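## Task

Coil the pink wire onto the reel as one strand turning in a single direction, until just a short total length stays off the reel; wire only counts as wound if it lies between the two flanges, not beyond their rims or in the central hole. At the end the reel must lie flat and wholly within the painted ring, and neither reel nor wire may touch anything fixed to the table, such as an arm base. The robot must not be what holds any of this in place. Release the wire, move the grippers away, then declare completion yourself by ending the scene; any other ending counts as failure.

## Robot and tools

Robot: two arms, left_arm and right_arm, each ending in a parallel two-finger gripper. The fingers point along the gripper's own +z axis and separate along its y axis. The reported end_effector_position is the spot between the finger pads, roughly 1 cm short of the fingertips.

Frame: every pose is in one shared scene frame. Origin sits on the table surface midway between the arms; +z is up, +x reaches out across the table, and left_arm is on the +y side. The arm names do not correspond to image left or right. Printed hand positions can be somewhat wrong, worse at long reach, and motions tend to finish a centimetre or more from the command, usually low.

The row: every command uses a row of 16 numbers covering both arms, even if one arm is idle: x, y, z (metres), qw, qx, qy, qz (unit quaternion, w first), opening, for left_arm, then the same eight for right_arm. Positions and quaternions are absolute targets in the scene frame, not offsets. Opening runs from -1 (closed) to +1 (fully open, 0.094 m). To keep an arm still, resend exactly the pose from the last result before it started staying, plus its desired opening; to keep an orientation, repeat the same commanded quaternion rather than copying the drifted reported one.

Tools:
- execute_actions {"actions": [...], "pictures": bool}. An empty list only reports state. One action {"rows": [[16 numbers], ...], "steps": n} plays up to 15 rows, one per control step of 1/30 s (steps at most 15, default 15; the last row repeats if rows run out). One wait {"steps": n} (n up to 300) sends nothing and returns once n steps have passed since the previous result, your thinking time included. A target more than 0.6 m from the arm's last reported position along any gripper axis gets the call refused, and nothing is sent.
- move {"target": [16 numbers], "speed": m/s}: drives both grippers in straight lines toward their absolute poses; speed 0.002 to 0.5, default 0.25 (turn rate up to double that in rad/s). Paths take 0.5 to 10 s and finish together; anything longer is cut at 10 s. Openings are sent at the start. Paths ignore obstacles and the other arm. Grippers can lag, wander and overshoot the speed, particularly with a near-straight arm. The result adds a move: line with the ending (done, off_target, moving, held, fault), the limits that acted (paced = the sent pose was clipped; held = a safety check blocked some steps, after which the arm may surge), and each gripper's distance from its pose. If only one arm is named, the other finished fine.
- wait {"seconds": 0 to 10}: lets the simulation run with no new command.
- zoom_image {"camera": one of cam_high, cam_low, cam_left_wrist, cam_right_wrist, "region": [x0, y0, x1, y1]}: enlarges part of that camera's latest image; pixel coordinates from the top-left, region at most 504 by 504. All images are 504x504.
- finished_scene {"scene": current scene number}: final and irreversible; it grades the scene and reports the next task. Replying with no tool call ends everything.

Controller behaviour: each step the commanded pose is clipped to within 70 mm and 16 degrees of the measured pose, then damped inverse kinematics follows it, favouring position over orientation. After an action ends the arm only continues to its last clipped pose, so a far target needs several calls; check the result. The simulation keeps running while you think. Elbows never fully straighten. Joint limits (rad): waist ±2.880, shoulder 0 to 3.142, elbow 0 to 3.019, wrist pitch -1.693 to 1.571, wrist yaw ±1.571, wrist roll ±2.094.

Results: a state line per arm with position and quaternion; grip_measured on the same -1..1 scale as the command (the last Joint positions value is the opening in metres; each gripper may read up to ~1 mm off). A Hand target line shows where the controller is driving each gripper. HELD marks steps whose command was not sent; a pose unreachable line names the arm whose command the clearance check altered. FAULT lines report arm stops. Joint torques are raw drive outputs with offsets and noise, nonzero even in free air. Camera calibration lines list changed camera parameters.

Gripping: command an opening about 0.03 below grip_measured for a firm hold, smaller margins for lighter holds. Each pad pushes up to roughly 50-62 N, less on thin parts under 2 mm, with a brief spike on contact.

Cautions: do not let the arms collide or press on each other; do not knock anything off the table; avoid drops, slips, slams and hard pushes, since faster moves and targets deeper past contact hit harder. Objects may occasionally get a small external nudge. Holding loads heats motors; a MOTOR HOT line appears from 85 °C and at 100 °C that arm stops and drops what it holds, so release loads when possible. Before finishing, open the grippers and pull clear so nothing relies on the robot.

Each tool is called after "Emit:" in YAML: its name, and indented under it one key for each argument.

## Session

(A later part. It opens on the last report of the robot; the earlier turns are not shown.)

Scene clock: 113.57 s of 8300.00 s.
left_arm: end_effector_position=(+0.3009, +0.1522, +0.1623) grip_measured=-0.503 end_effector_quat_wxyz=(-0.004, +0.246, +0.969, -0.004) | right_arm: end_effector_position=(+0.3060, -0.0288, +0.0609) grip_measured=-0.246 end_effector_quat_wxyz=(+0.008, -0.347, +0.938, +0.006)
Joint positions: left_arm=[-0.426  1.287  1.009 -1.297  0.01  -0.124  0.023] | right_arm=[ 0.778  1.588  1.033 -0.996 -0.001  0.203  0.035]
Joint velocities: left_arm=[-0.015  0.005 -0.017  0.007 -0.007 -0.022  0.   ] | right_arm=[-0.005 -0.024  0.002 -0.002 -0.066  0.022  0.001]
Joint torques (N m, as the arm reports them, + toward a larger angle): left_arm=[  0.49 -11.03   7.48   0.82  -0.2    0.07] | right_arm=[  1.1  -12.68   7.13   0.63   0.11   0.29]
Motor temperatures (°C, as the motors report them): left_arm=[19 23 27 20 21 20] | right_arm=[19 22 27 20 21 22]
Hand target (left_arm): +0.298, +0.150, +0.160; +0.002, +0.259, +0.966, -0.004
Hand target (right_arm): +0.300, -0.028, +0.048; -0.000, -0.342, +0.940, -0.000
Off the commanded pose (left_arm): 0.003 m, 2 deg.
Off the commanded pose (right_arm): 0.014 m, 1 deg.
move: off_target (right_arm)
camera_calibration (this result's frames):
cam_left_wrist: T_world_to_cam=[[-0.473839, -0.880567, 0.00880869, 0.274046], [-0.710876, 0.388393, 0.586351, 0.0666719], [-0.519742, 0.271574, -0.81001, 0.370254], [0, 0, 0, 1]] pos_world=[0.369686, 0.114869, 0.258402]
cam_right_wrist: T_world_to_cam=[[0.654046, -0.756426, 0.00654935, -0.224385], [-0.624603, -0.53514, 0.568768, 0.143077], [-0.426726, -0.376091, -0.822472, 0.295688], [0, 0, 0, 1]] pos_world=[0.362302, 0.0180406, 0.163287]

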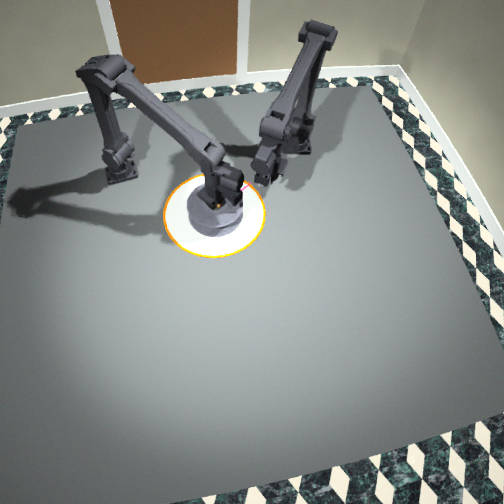

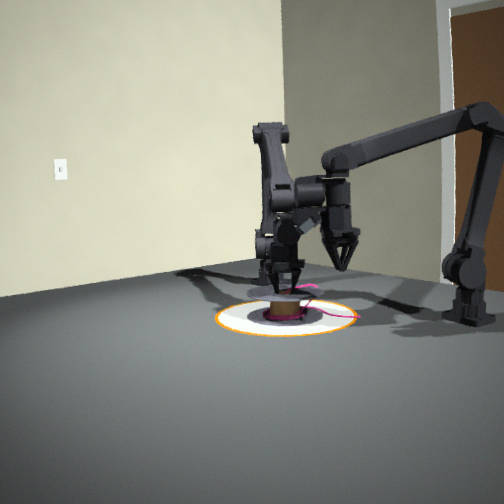

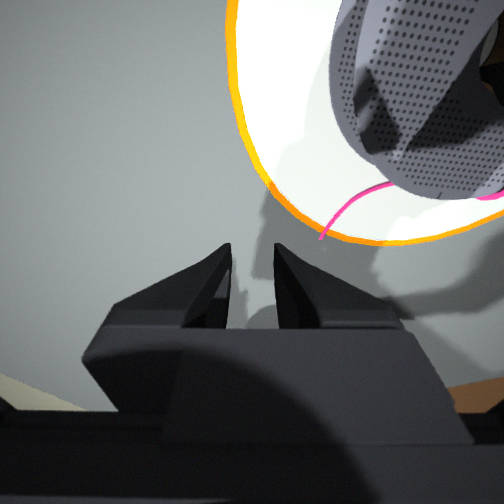

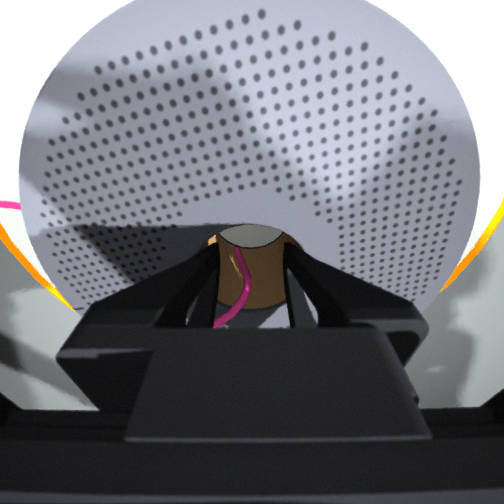

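Emit:
move:
  target: [0.222,0.068,0.07,0.205,0.588,0.766,-0.158,-0.3,0.30,-0.028,0.048,0,-0.342,0.94,0,-0.2]
  speed: 0.2

Scene clock: 132.63 s of 8300.00 s.
left_arm: end_effector_position=(+0.2259, +0.0692, +0.0731) grip_measured=-0.303 end_effector_quat_wxyz=(+0.196, +0.578, +0.776, -0.161) | right_arm: end_effector_position=(+0.3061, -0.0288, +0.0612) grip_measured=-0.246 end_effector_quat_wxyz=(+0.009, -0.345, +0.939, +0.006)
Joint positions: left_arm=[-0.637  1.145  0.55  -0.515  0.236  0.393  0.033] | right_arm=[ 0.778  1.588  1.033 -0.996 -0.     0.208  0.035]
Joint velocities: left_arm=[ 0.015  0.005  0.022 -0.007 -0.066 -0.022  0.   ] | right_arm=[-0.015 -0.005  0.017 -0.017 -0.051 -0.022 -0.   ]
Joint torques (N m, as the arm reports them, + toward a larger angle): left_arm=[ 0.5  -6.63  7.13  2.02  0.26  0.05] | right_arm=[  1.13 -12.62   7.14   0.62   0.08   0.25]
Motor temperatures (°C, as the motors report them): left_arm=[19 22 28 20 21 20] | right_arm=[19 22 27 20 21 22]
Hand target (left_arm): +0.222, +0.067, +0.071; +0.201, +0.589, +0.766, -0.163
Hand target (right_arm): +0.300, -0.028, +0.048; -0.000, -0.342, +0.940, -0.000
Off the commanded pose (left_arm): 0.005 m, 2 deg.
Off the commanded pose (right_arm): 0.015 m, 1 deg.
After step 90, 13.20 s passed at rest.
move: off_target (right_arm)
camera_calibration (this result's frames):
cam_left_wrist: T_world_to_cam=[[-0.958919, -0.282623, 0.0244635, 0.233222], [-0.278525, 0.954352, 0.107873, -0.004032], [-0.053834, 0.0966274, -0.993864, 0.201837], [0, 0, 0, 1]] pos_world=[0.233384, 0.0502588, 0.195328]
cam_right_wrist: T_world_to_cam=[[0.650277, -0.759668, 0.00667252, -0.223388], [-0.627644, -0.532275, 0.568108, 0.144009], [-0.428022, -0.373616, -0.822927, 0.296473], [0, 0, 0, 1]] pos_world=[0.362548, 0.0177184, 0.163654]

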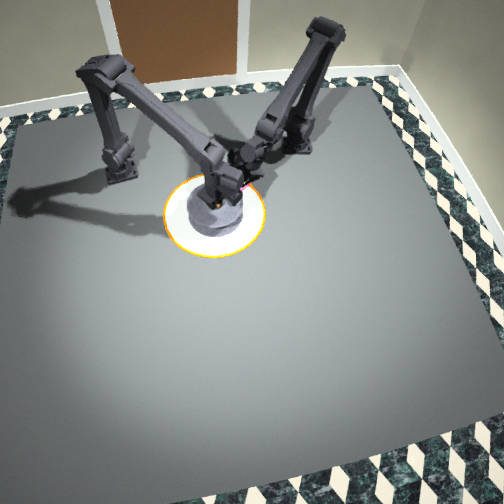

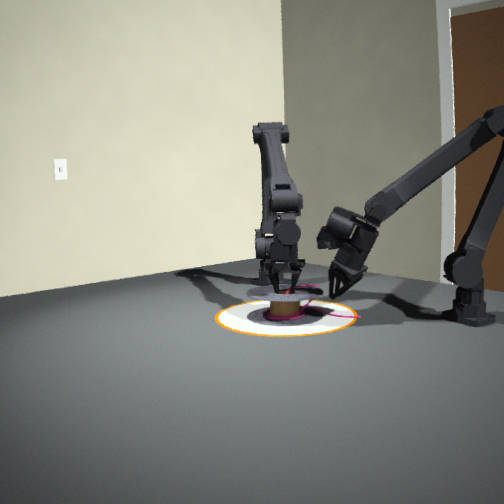

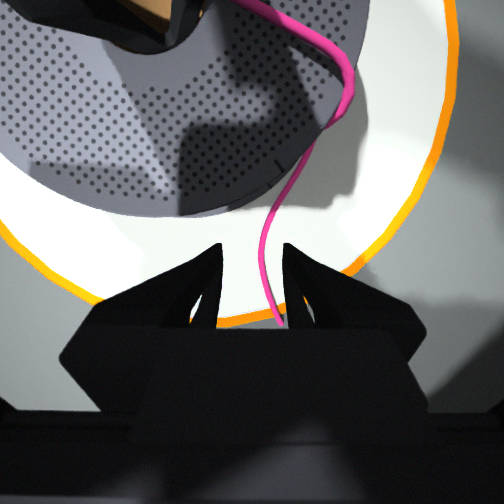

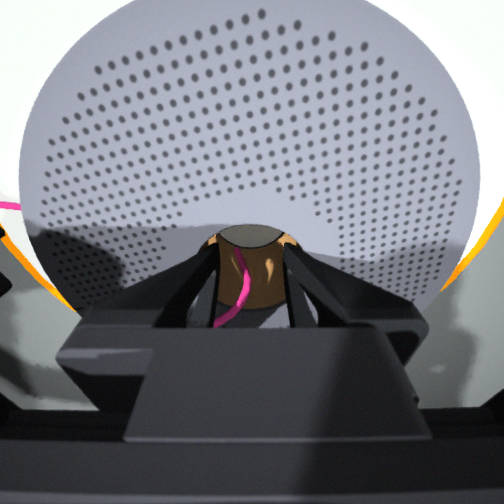

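Emit:
move:
  target: [0.217,0.066,0.008,0.335,0.552,0.718,-0.258,-0.3,0.30,-0.028,0.048,0,-0.342,0.94,0,-0.2]
  speed: 0.1

Emit:
move:
  target: [0.217,0.066,0.008,0.335,0.552,0.718,-0.258,-0.8,0.30,-0.028,0.048,0,-0.342,0.94,0,-0.2]

Scene clock: 141.30 s of 8300.00 s.
left_arm: end_effector_position=(+0.2203, +0.0560, +0.0198) grip_measured=-0.303 end_effector_quat_wxyz=(+0.347, +0.562, +0.703, -0.264) | right_arm: end_effector_position=(+0.3061, -0.0288, +0.0612) grip_measured=-0.246 end_effector_quat_wxyz=(+0.009, -0.345, +0.939, +0.006)
Joint positions: left_arm=[-0.593  1.353  0.265  0.342  0.413  0.379  0.033] | right_arm=[ 0.778  1.588  1.033 -0.996 -0.     0.208  0.035]
Joint velocities: left_arm=[-0.015  0.005  0.002  0.012 -0.007  0.051  0.   ] | right_arm=[ 0.005 -0.015 -0.002  0.002 -0.007 -0.081  0.   ]
Joint torques (N m, as the arm reports them, + toward a larger angle): left_arm=[ 2.4  -4.2   3.79  2.14 -0.05 -0.24] | right_arm=[  1.08 -12.6    7.14   0.64   0.08   0.25]
Motor temperatures (°C, as the motors report them): left_arm=[19 22 28 20 22 20] | right_arm=[19 22 27 20 21 22]
Hand target (left_arm): +0.218, +0.065, +0.007; +0.333, +0.554, +0.717, -0.260
Hand target (right_arm): +0.300, -0.028, +0.048; -0.000, -0.342, +0.940, -0.000
Off the commanded pose (left_arm): 0.016 m, 3 deg.
Off the commanded pose (right_arm): 0.015 m, 1 deg.
After step 90, 3.53 s passed at rest.
move: off_target (left_arm, right_arm)
camera_calibration (this result's frames):
cam_left_wrist: T_world_to_cam=[[-0.972833, -0.230888, -0.0169225, 0.226452], [-0.217384, 0.936182, -0.276237, 0.00794378], [0.0796222, -0.265054, -0.960941, 0.140057], [0, 0, 0, 1]] pos_world=[0.210875, 0.0819709, 0.140613]
cam_right_wrist: T_world_to_cam=[[0.650277, -0.759668, 0.00667252, -0.223388], [-0.627644, -0.532275, 0.568108, 0.144009], [-0.428022, -0.373616, -0.822927, 0.296473], [0, 0, 0, 1]] pos_world=[0.362548, 0.0177184, 0.163654]

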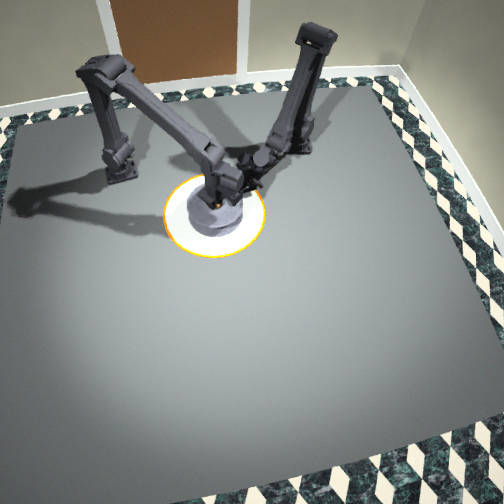

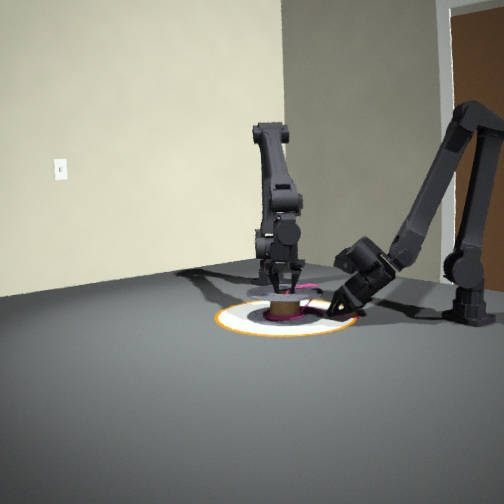

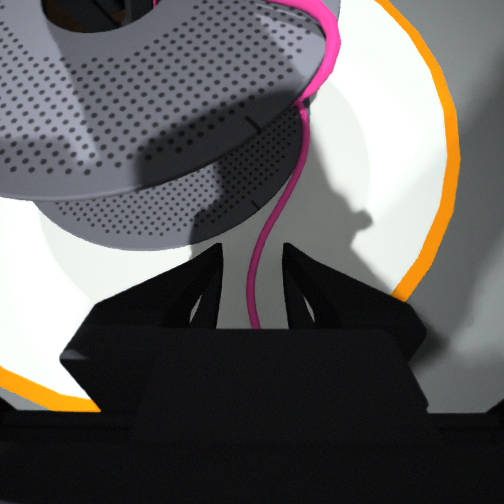

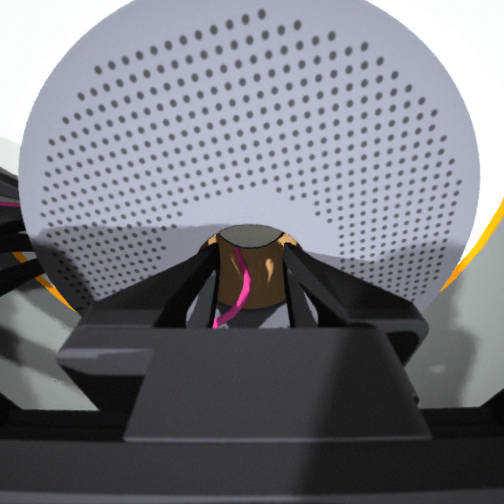

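Scene clock: 142.00 s of 8300.00 s.
left_arm: end_effector_position=(+0.2207, +0.0566, +0.0195) grip_measured=-0.797 end_effector_quat_wxyz=(+0.347, +0.560, +0.705, -0.263) | right_arm: end_effector_position=(+0.3061, -0.0288, +0.0612) grip_measured=-0.246 end_effector_quat_wxyz=(+0.009, -0.345, +0.939, +0.006)
Joint positions: left_arm=[-0.593  1.353  0.264  0.345  0.409  0.373  0.01 ] | right_arm=[ 0.778  1.588  1.033 -0.996 -0.     0.208  0.035]
Joint velocities: left_arm=[-0.005 -0.005  0.007 -0.007  0.022 -0.051 -0.001] | right_arm=[-0.024 -0.005 -0.017  0.007  0.007 -0.022 -0.   ]
Joint torques (N m, as the arm reports them, + toward a larger angle): left_arm=[ 1.93 -4.84  3.45  2.08 -0.24 -0.26] | right_arm=[  1.07 -12.59   7.14   0.62   0.08   0.25]
Motor temperatures (°C, as the motors report them): left_arm=[19 22 27 20 22 20] | right_arm=[19 22 27 20 21 22]
Hand target (left_arm): +0.217, +0.066, +0.008; +0.335, +0.552, +0.719, -0.258
Hand target (right_arm): +0.300, -0.028, +0.048; -0.000, -0.342, +0.940, -0.000
Off the commanded pose (left_arm): 0.015 m, 2 deg.
Off the commanded pose (right_arm): 0.015 m, 1 deg.
move: off_target (left_arm, right_arm)
camera_calibration (this result's frames):
cam_left_wrist: T_world_to_cam=[[-0.971359, -0.237106, -0.0155629, 0.226914], [-0.22379, 0.93489, -0.275498, 0.0088376], [0.0798718, -0.264125, -0.961176, 0.139763], [0, 0, 0, 1]] pos_world=[0.21123, 0.0824553, 0.140303]
cam_right_wrist: T_world_to_cam=[[0.650277, -0.759668, 0.00667252, -0.223388], [-0.627644, -0.532275, 0.568108, 0.144009], [-0.428022, -0.373616, -0.822927, 0.296473], [0, 0, 0, 1]] pos_world=[0.362548, 0.0177184, 0.163654]

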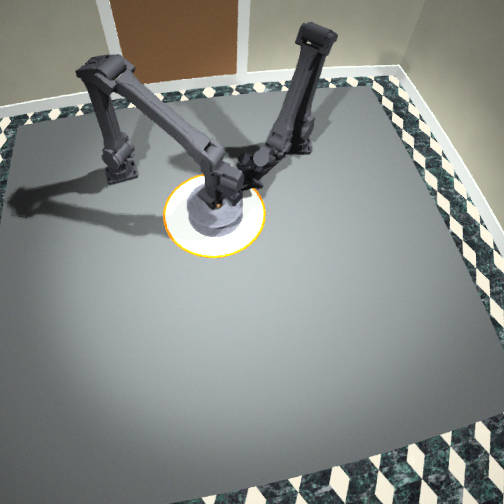

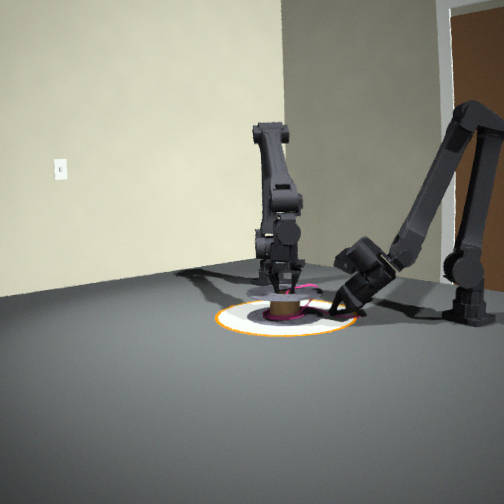

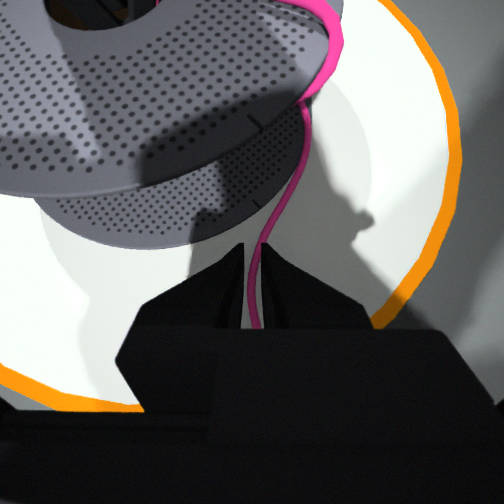

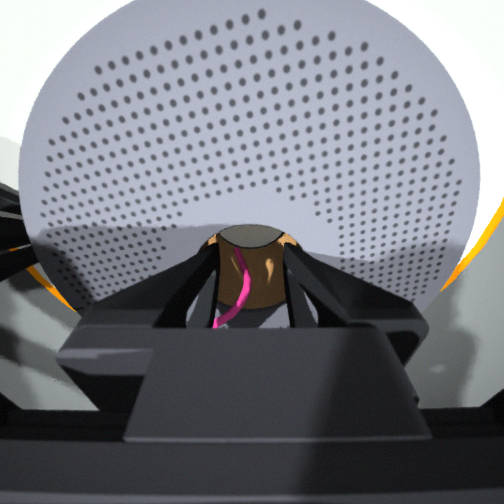

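Grip the wire lightly and rotate the reel CCW.

Emit:
move:
  target: [0.217,0.066,0.008,0.335,0.552,0.718,-0.258,-0.97,0.30,-0.028,0.048,0,-0.985,0.174,0,-0.2]
  speed: 0.25

Scene clock: 150.27 s of 8300.00 s.
left_arm: end_effector_position=(+0.2207, +0.0566, +0.0196) grip_measured=-0.956 end_effector_quat_wxyz=(+0.347, +0.560, +0.705, -0.263) | right_arm: end_effector_position=(+0.3048, -0.0279, +0.0612) grip_measured=-0.245 end_effector_quat_wxyz=(-0.011, +0.981, -0.193, +0.001)
Joint positions: left_arm=[-0.593  1.352  0.264  0.345  0.409  0.372  0.002] | right_arm=[ 0.778  1.588  1.033 -0.996 -0.009 -1.84   0.035]
Joint velocities: left_arm=[-0.005  0.015  0.002 -0.007  0.022  0.037 -0.001] | right_arm=[-0.005  0.024  0.002 -0.007  0.007  0.007 -0.001]
Joint torques (N m, as the arm reports them, + toward a larger angle): left_arm=[ 1.99 -4.81  3.44  2.08 -0.23 -0.26] | right_arm=[  1.08 -12.48   7.05   0.5    0.28  -0.21]
Motor temperatures (°C, as the motors report them): left_arm=[19 21 27 20 21 20] | right_arm=[19 22 28 20 21 22]
Hand target (left_arm): +0.217, +0.066, +0.008; +0.335, +0.552, +0.718, -0.258
Hand target (right_arm): +0.300, -0.028, +0.048; +0.000, +0.985, -0.174, -0.000
Off the commanded pose (left_arm): 0.015 m, 2 deg.
Off the commanded pose (right_arm): 0.014 m, 3 deg.
After step 90, 0.53 s passed at rest.
move: off_target (left_arm, right_arm)
camera_calibration (this result's frames):
cam_left_wrist: T_world_to_cam=[[-0.971251, -0.237573, -0.0151624, 0.226933], [-0.224318, 0.934668, -0.27582, 0.00904274], [0.0796992, -0.26449, -0.96109, 0.139931], [0, 0, 0, 1]] pos_world=[0.211285, 0.0824714, 0.140422]
cam_right_wrist: T_world_to_cam=[[0.37455, 0.926605, 0.0333955, -0.0924431], [0.746541, -0.322734, 0.581825, -0.270119], [0.5499, -0.192991, -0.812628, 0.00263577], [0, 0, 0, 1]] pos_world=[0.23483, -0.00100959, 0.162391]

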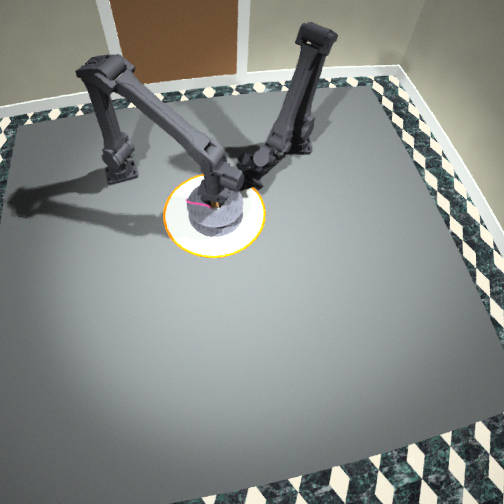

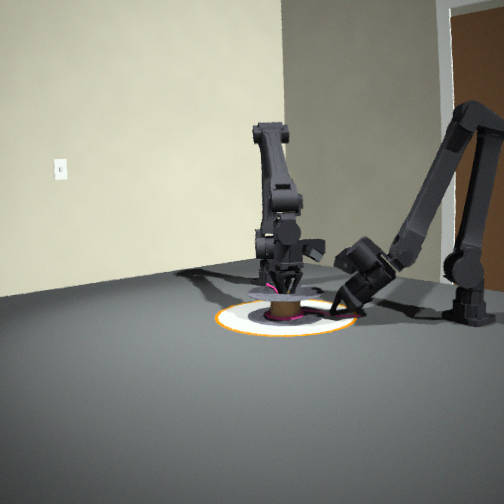

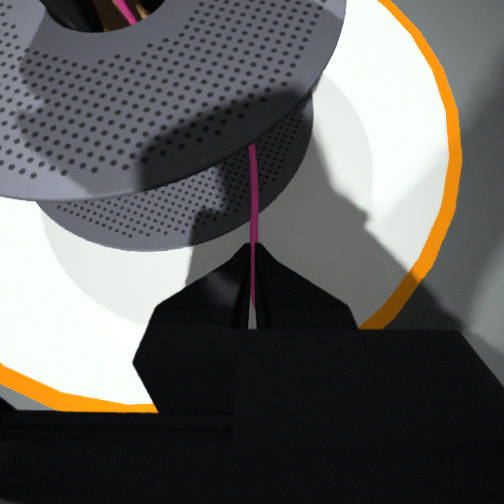

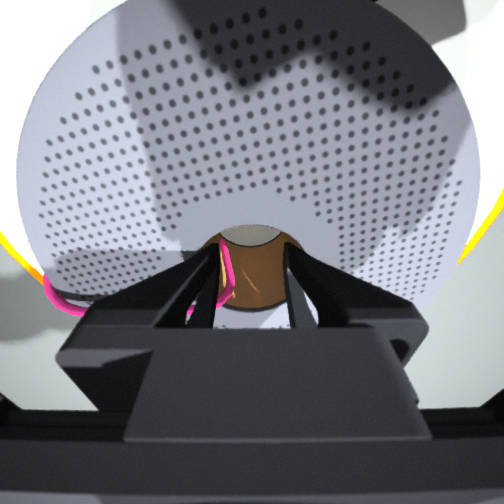

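Emit:
move:
  target: [0.217,0.066,0.008,0.335,0.552,0.718,-0.258,-0.97,0.30,-0.028,0.048,0,-0.985,0.174,0,-0.6]

Emit:
move:
  target: [0.217,0.066,0.008,0.335,0.552,0.718,-0.258,-0.97,0.312,-0.022,0.125,0,-0.985,0.174,0,-0.6]
  speed: 0.1

Emit:
move:
  target: [0.217,0.066,0.008,0.335,0.552,0.718,-0.258,-0.97,0.305,-0.028,0.125,0,-0.423,0.906,0,-1]
  speed: 0.5

Emit:
move:
  target: [0.217,0.066,0.008,0.335,0.552,0.718,-0.258,-0.97,0.305,-0.028,0.12,0,0.5,0.866,0,-1]
  speed: 0.5

Scene clock: 156.33 s of 8300.00 s.
left_arm: end_effector_position=(+0.2207, +0.0566, +0.0196) grip_measured=-0.956 end_effector_quat_wxyz=(+0.347, +0.560, +0.705, -0.263) | right_arm: end_effector_position=(+0.3054, -0.0283, +0.0610) grip_measured=-0.598 end_effector_quat_wxyz=(-0.010, +0.983, -0.186, +0.003)
Joint positions: left_arm=[-0.593  1.352  0.264  0.345  0.408  0.372  0.002] | right_arm=[ 0.778  1.588  1.033 -0.996 -0.005 -1.855  0.019]
Joint velocities: left_arm=[-0.015 -0.005 -0.012  0.002 -0.051 -0.081  0.001] | right_arm=[-0.005 -0.005 -0.017 -0.022  0.022  0.051 -0.001]
Joint torques (N m, as the arm reports them, + toward a larger angle): left_arm=[ 1.98 -4.83  3.43  2.07 -0.23 -0.25] | right_arm=[  1.03 -12.45   7.06   0.51   0.13  -0.06]
Motor temperatures (°C, as the motors report them): left_arm=[19 21 27 20 21 20] | right_arm=[19 22 27 20 21 22]
Hand target (left_arm): +0.217, +0.066, +0.008; +0.335, +0.552, +0.719, -0.258
Hand target (right_arm): +0.300, -0.028, +0.048; +0.000, +0.985, -0.174, -0.000
Off the commanded pose (left_arm): 0.015 m, 2 deg.
Off the commanded pose (right_arm): 0.014 m, 2 deg.
After step 90, 2.37 s passed at rest.
move: off_target (left_arm, right_arm)
camera_calibration (this result's frames):
cam_left_wrist: T_world_to_cam=[[-0.971182, -0.237843, -0.0153835, 0.226998], [-0.22453, 0.934655, -0.275691, 0.00906848], [0.0799493, -0.264292, -0.961123, 0.139852], [0, 0, 0, 1]] pos_world=[0.211311, 0.0824757, 0.140407]
cam_right_wrist: T_world_to_cam=[[0.360695, 0.932139, 0.0318766, -0.0877374], [0.749242, -0.309938, 0.585299, -0.271264], [0.555459, -0.187231, -0.810191, 0.000429232], [0, 0, 0, 1]] pos_world=[0.234651, -0.00221124, 0.161915]

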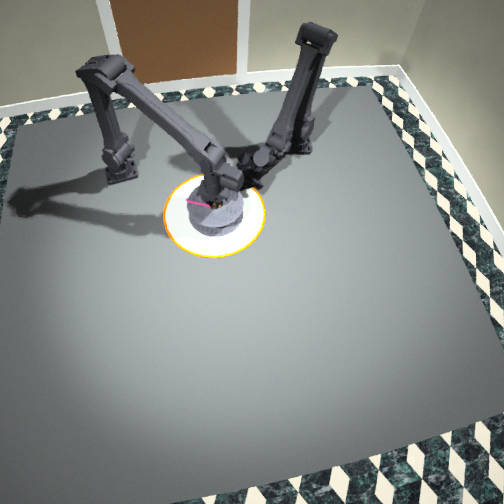

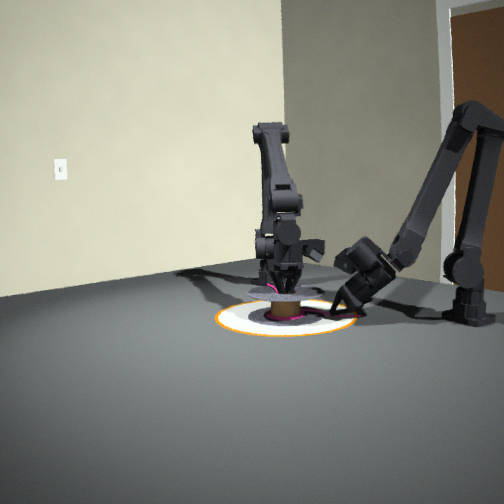

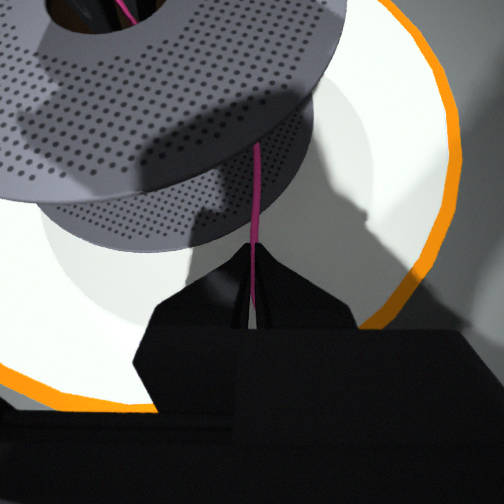

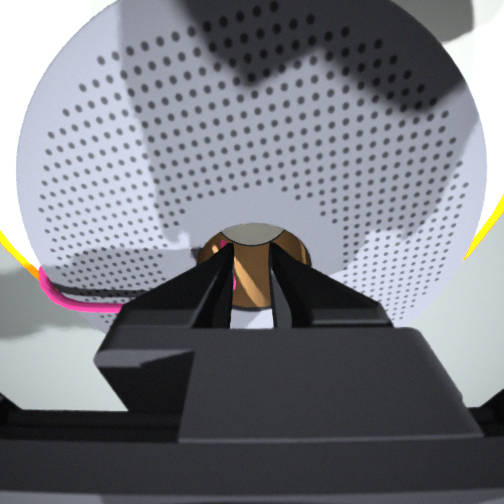

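Scene clock: 157.37 s of 8300.00 s.
left_arm: end_effector_position=(+0.2207, +0.0566, +0.0196) grip_measured=-0.956 end_effector_quat_wxyz=(+0.347, +0.560, +0.705, -0.263) | right_arm: end_effector_position=(+0.3013, -0.0342, +0.1051) grip_measured=-0.598 end_effector_quat_wxyz=(+0.019, +0.984, -0.179, -0.011)
Joint positions: left_arm=[-0.593  1.352  0.264  0.345  0.408  0.372  0.002] | right_arm=[ 0.778  1.552  1.12  -1.183 -0.003 -1.87   0.019]
Joint velocities: left_arm=[-0.005 -0.015  0.002 -0.022 -0.081  0.051  0.001] | right_arm=[ 0.005  0.005  0.007 -0.012  0.081 -0.022  0.001]
Joint torques (N m, as the arm reports them, + toward a larger angle): left_arm=[ 2.   -4.82  3.44  2.07 -0.23 -0.25] | right_arm=[ -0.22 -15.46  12.53  -0.58   0.06  -0.07]
Motor temperatures (°C, as the motors report them): left_arm=[19 21 26 20 21 20] | right_arm=[19 22 28 20 21 22]
Hand target (left_arm): +0.217, +0.066, +0.008; +0.335, +0.552, +0.718, -0.258
Hand target (right_arm): +0.311, -0.023, +0.125; -0.000, +0.985, -0.174, -0.000
Off the commanded pose (left_arm): 0.015 m, 2 deg.
Off the commanded pose (right_arm): 0.026 m, 3 deg.
move: off_target (left_arm, right_arm)
camera_calibration (this result's frames):
cam_left_wrist: T_world_to_cam=[[-0.971182, -0.237843, -0.0153835, 0.226998], [-0.22453, 0.934655, -0.275691, 0.00906848], [0.0799493, -0.264292, -0.961123, 0.139852], [0, 0, 0, 1]] pos_world=[0.211311, 0.0824757, 0.140407]
cam_right_wrist: T_world_to_cam=[[0.347162, 0.937341, -0.0295053, -0.0715146], [0.775176, -0.26911, 0.571562, -0.300777], [0.527808, -0.221296, -0.820029, 0.0455267], [0, 0, 0, 1]] pos_world=[0.233953, -0.00383367, 0.207136]

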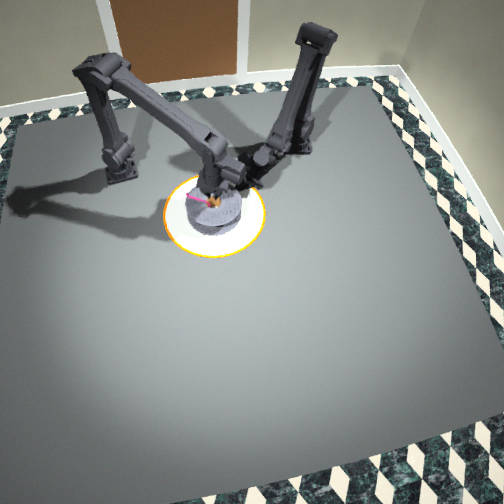

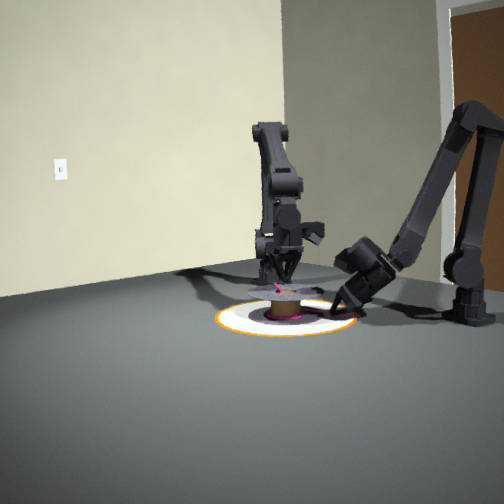

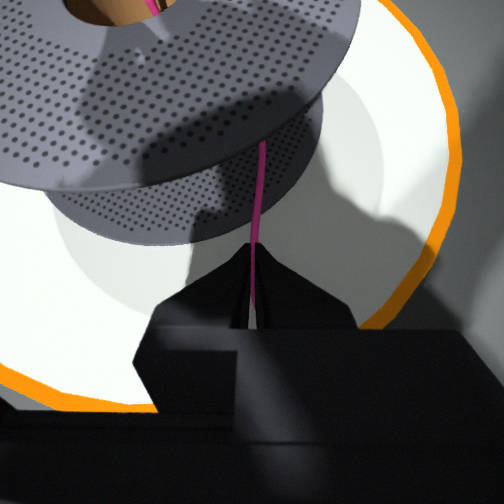

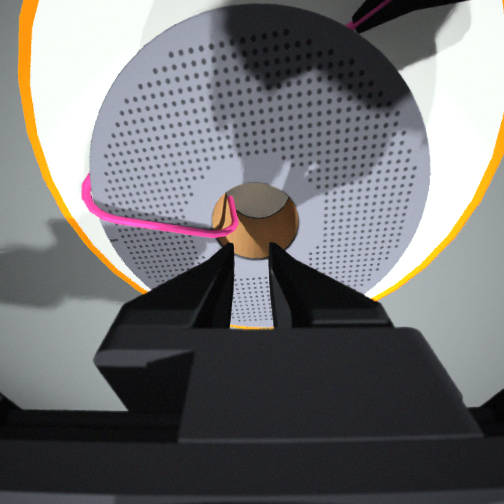

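Scene clock: 160.03 s of 8300.00 s.
left_arm: end_effector_position=(+0.2207, +0.0566, +0.0196) grip_measured=-0.956 end_effector_quat_wxyz=(+0.347, +0.560, +0.705, -0.263) | right_arm: end_effector_position=(+0.3015, -0.0340, +0.1095) grip_measured=-0.996 end_effector_quat_wxyz=(-0.015, -0.428, +0.904, -0.006)
Joint positions: left_arm=[-0.593  1.352  0.264  0.345  0.408  0.372  0.002] | right_arm=[ 0.778  1.541  1.12  -1.183 -0.002  0.029  0.   ]
Joint velocities: left_arm=[-0.024 -0.005  0.007  0.012 -0.066  0.007 -0.   ] | right_arm=[-0.005 -0.015  0.032  0.012 -0.051  0.007 -0.   ]
Joint torques (N m, as the arm reports them, + toward a larger angle): left_arm=[ 1.96 -4.83  3.44  2.07 -0.22 -0.26] | right_arm=[  0.14 -16.01  10.54  -0.3    0.15   0.15]
Motor temperatures (°C, as the motors report them): left_arm=[19 21 26 20 21 20] | right_arm=[19 22 28 20 21 22]
Hand target (left_arm): +0.217, +0.066, +0.008; +0.335, +0.552, +0.718, -0.258
Hand target (right_arm): +0.305, -0.028, +0.125; +0.000, -0.423, +0.906, -0.000
Off the commanded pose (left_arm): 0.015 m, 2 deg.
Off the commanded pose (right_arm): 0.017 m, 2 deg.
move: off_target (left_arm, right_arm)
camera_calibration (this result's frames):
cam_left_wrist: T_world_to_cam=[[-0.971182, -0.237843, -0.0153835, 0.226998], [-0.22453, 0.934655, -0.275691, 0.00906848], [0.0799493, -0.264292, -0.961123, 0.139852], [0, 0, 0, 1]] pos_world=[0.211311, 0.0824757, 0.140407]
cam_right_wrist: T_world_to_cam=[[0.776092, -0.630544, 0.00972354, -0.258507], [-0.503996, -0.610918, 0.610547, 0.0663279], [-0.379036, -0.478741, -0.791921, 0.310603], [0, 0, 0, 1]] pos_world=[0.351784, 0.0262194, 0.20799]

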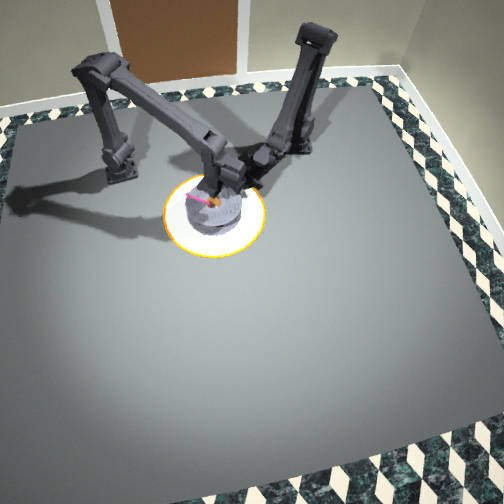

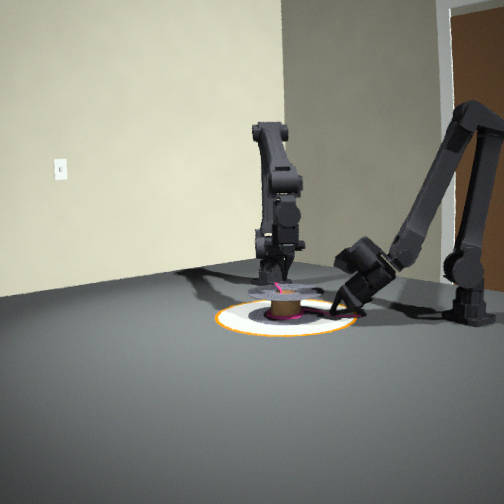

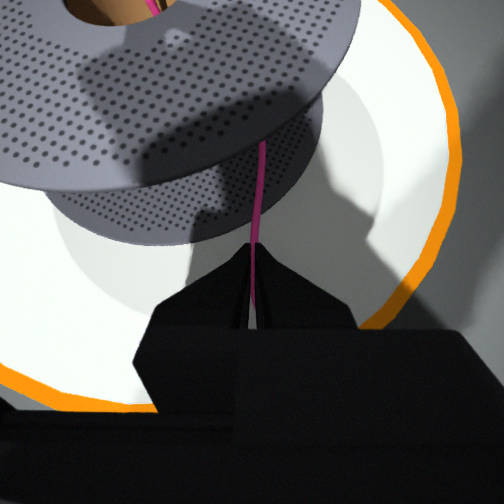

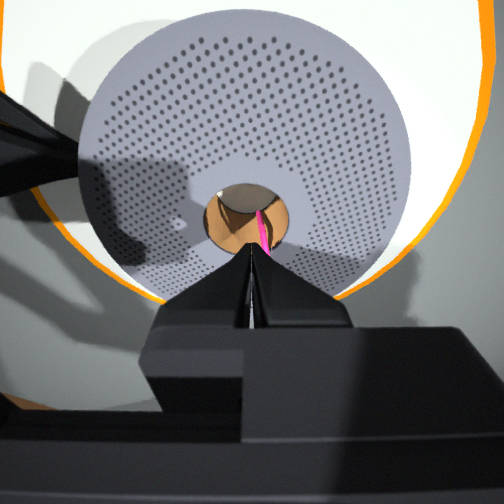

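Scene clock: 162.70 s of 8300.00 s.
left_arm: end_effector_position=(+0.2207, +0.0566, +0.0196) grip_measured=-0.956 end_effector_quat_wxyz=(+0.347, +0.560, +0.705, -0.263) | right_arm: end_effector_position=(+0.3014, -0.0340, +0.1095) grip_measured=-0.996 end_effector_quat_wxyz=(-0.004, +0.496, +0.868, -0.016)
Joint positions: left_arm=[-0.593  1.352  0.264  0.345  0.408  0.372  0.002] | right_arm=[ 0.778  1.541  1.12  -1.183 -0.003  1.95   0.   ]
Joint velocities: left_arm=[-0.005 -0.005  0.002 -0.012 -0.022 -0.007  0.   ] | right_arm=[-0.015 -0.015 -0.012 -0.012 -0.066  0.022  0.   ]
Joint torques (N m, as the arm reports them, + toward a larger angle): left_arm=[ 1.94 -4.84  3.44  2.09 -0.22 -0.26] | right_arm=[  0.19 -15.44   9.7    0.06   0.22   0.15]
Motor temperatures (°C, as the motors report them): left_arm=[19 21 26 20 21 20] | right_arm=[19 22 28 20 21 22]
Hand target (left_arm): +0.217, +0.066, +0.008; +0.335, +0.552, +0.718, -0.258
Hand target (right_arm): +0.305, -0.028, +0.120; -0.000, +0.500, +0.866, -0.000
Off the commanded pose (left_arm): 0.015 m, 2 deg.
Off the commanded pose (right_arm): 0.013 m, 2 deg.
move: off_target (left_arm, right_arm)
camera_calibration (this result's frames):
cam_left_wrist: T_world_to_cam=[[-0.971182, -0.237843, -0.0153835, 0.226998], [-0.22453, 0.934655, -0.275691, 0.00906848], [0.0799493, -0.264292, -0.961123, 0.139852], [0, 0, 0, 1]] pos_world=[0.211311, 0.0824757, 0.140407]
cam_right_wrist: T_world_to_cam=[[-0.858172, -0.511607, 0.0424137, 0.2346], [-0.397265, 0.714155, 0.576336, 0.0828905], [-0.325147, 0.477746, -0.816111, 0.329483], [0, 0, 0, 1]] pos_world=[0.341387, -0.0965831, 0.211172]

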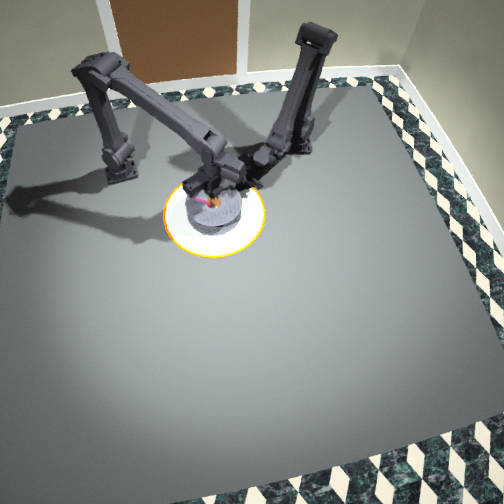

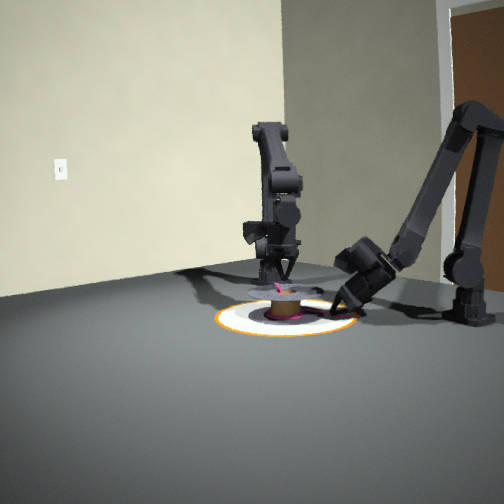

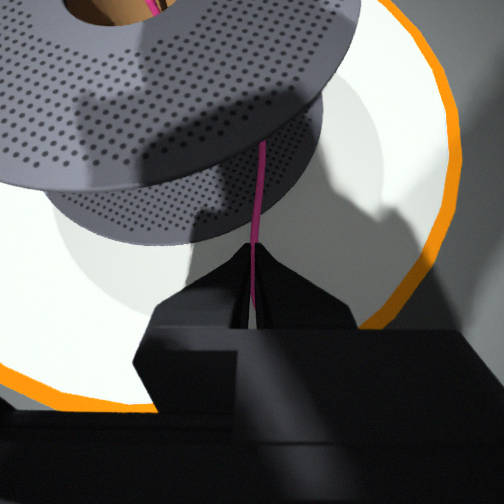

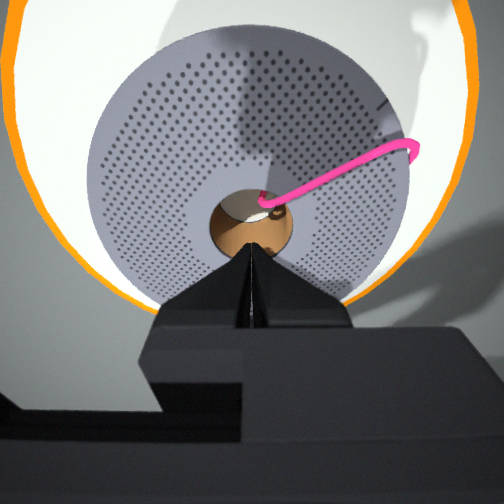

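Emit:
move:
  target: [0.217,0.066,0.008,0.335,0.552,0.718,-0.258,-0.97,0.296,-0.031,0.048,0,0.5,0.866,0,-1]
  speed: 0.1

Emit:
move:
  target: [0.22,0.06,0.03,0.378,0.535,0.697,-0.29,-0.97,0.296,-0.031,0.048,0,0.5,0.866,0,-0.2]
  speed: 0.05

Scene clock: 166.27 s of 8300.00 s.
left_arm: end_effector_position=(+0.2207, +0.0566, +0.0196) grip_measured=-0.956 end_effector_quat_wxyz=(+0.347, +0.560, +0.705, -0.263) | right_arm: end_effector_position=(+0.3020, -0.0334, +0.0563) grip_measured=-0.996 end_effector_quat_wxyz=(-0.000, +0.502, +0.865, +0.005)
Joint positions: left_arm=[-0.593  1.352  0.264  0.345  0.408  0.372  0.002] | right_arm=[ 0.778  1.587  1.018 -0.992 -0.002  1.965  0.   ]
Joint velocities: left_arm=[-0.024 -0.005 -0.007  0.007 -0.007  0.022 -0.   ] | right_arm=[-0.005 -0.024  0.007  0.002 -0.037 -0.007  0.002]
Joint torques (N m, as the arm reports them, + toward a larger angle): left_arm=[ 1.91 -4.8   3.46  2.07 -0.22 -0.25] | right_arm=[  1.41 -13.02   7.26   0.48   0.22   0.19]
Motor temperatures (°C, as the motors report them): left_arm=[19 21 26 20 21 20] | right_arm=[19 22 28 20 21 22]
Hand target (left_arm): +0.217, +0.066, +0.008; +0.335, +0.552, +0.718, -0.258
Hand target (right_arm): +0.296, -0.031, +0.048; +0.000, +0.500, +0.866, +0.000
Off the commanded pose (left_arm): 0.015 m, 2 deg.
Off the commanded pose (right_arm): 0.010 m, 1 deg.
move: off_target (left_arm)
camera_calibration (this result's frames):
cam_left_wrist: T_world_to_cam=[[-0.971182, -0.237843, -0.0153835, 0.226998], [-0.22453, 0.934655, -0.275691, 0.00906848], [0.0799493, -0.264292, -0.961123, 0.139852], [0, 0, 0, 1]] pos_world=[0.211311, 0.0824757, 0.140407]
cam_right_wrist: T_world_to_cam=[[-0.866291, -0.499527, 0.00353266, 0.242724], [-0.401975, 0.701279, 0.588747, 0.113713], [-0.296572, 0.508607, -0.808309, 0.277898], [0, 0, 0, 1]] pos_world=[0.338396, -0.0998384, 0.156822]

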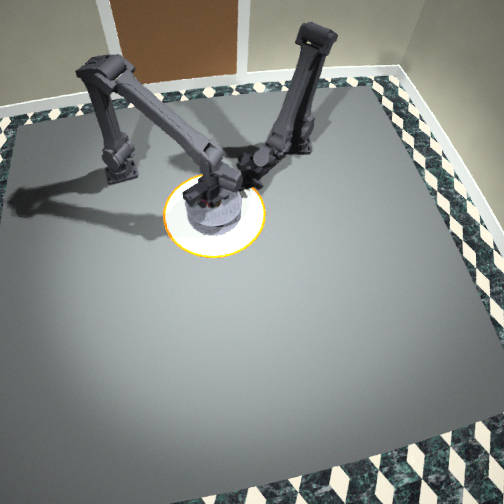

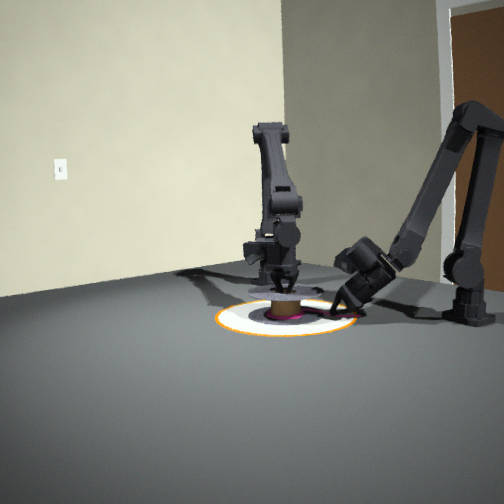

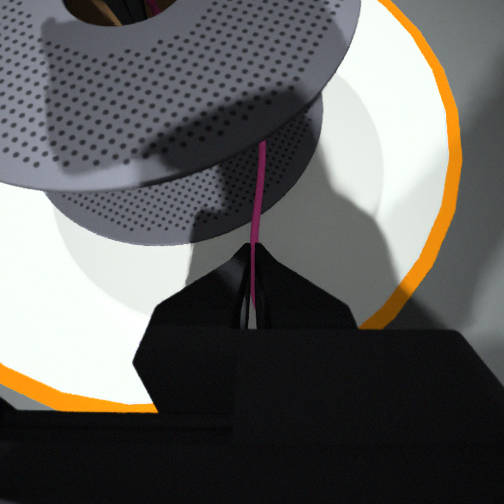

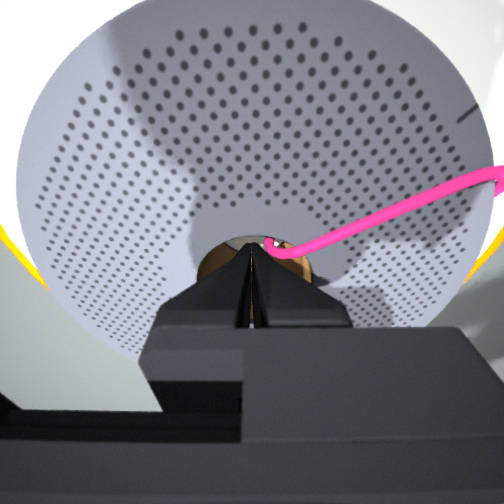

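Scene clock: 167.47 s of 8300.00 s.
left_arm: end_effector_position=(+0.2179, +0.0572, +0.0284) grip_measured=-0.956 end_effector_quat_wxyz=(+0.372, +0.546, +0.694, -0.287) | right_arm: end_effector_position=(+0.3018, -0.0327, +0.0618) grip_measured=-0.244 end_effector_quat_wxyz=(-0.001, +0.502, +0.865, +0.010)
Joint positions: left_arm=[-0.58   1.352  0.228  0.455  0.448  0.34   0.002] | right_arm=[ 0.779  1.573  1.018 -0.995 -0.005  1.964  0.036]
Joint velocities: left_arm=[ 0.005 -0.005 -0.022  0.012  0.037  0.007  0.   ] | right_arm=[-0.015 -0.005 -0.002  0.002 -0.007  0.007 -0.   ]
Joint torques (N m, as the arm reports them, + toward a larger angle): left_arm=[ 2.36 -6.28  3.97  2.77  0.28 -0.27] | right_arm=[  1.33 -11.98   7.11   0.58   0.3    0.17]
Motor temperatures (°C, as the motors report them): left_arm=[19 21 26 20 21 20] | right_arm=[19 22 28 20 21 22]
Hand target (left_arm): +0.220, +0.060, +0.030; +0.378, +0.536, +0.697, -0.290
Hand target (right_arm): +0.296, -0.031, +0.048; -0.000, +0.500, +0.866, -0.000
Off the commanded pose (left_arm): 0.004 m, 2 deg.
Off the commanded pose (right_arm): 0.015 m, 1 deg.
move: off_target (right_arm)
camera_calibration (this result's frames):
cam_left_wrist: T_world_to_cam=[[-0.970599, -0.240629, -0.00596661, 0.224303], [-0.223446, 0.909954, -0.349364, 0.0135711], [0.0894965, -0.337759, -0.936968, 0.15013], [0, 0, 0, 1]] pos_world=[0.207305, 0.0923326, 0.146747]
cam_right_wrist: T_world_to_cam=[[-0.865885, -0.50021, -0.00569063, 0.243267], [-0.405289, 0.694814, 0.594117, 0.110295], [-0.293229, 0.516744, -0.804358, 0.280997], [0, 0, 0, 1]] pos_world=[0.337739, -0.100153, 0.161878]

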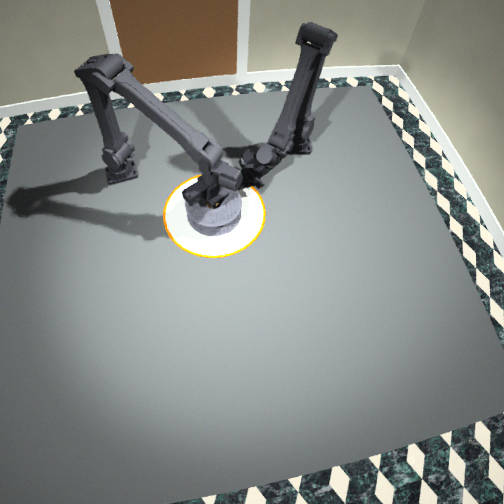

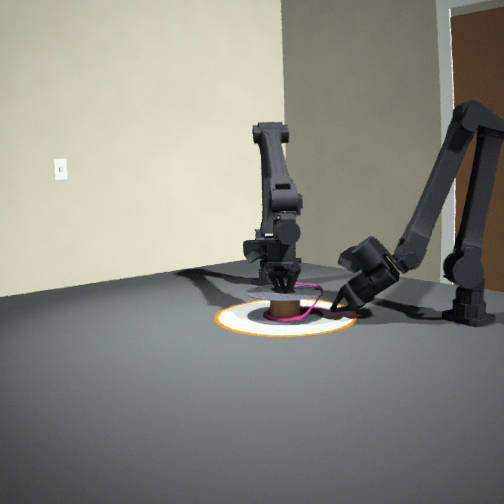

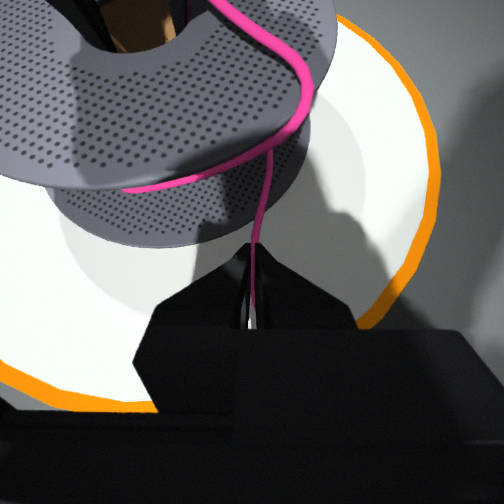

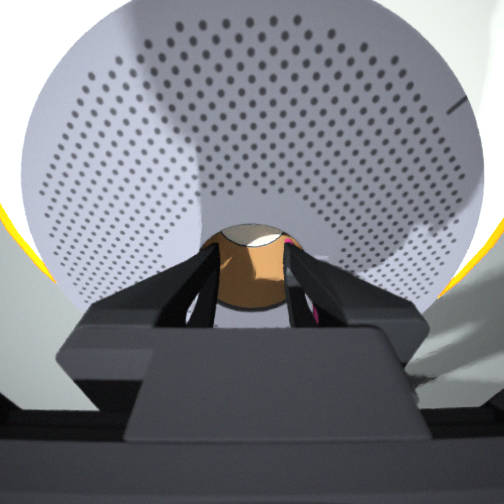

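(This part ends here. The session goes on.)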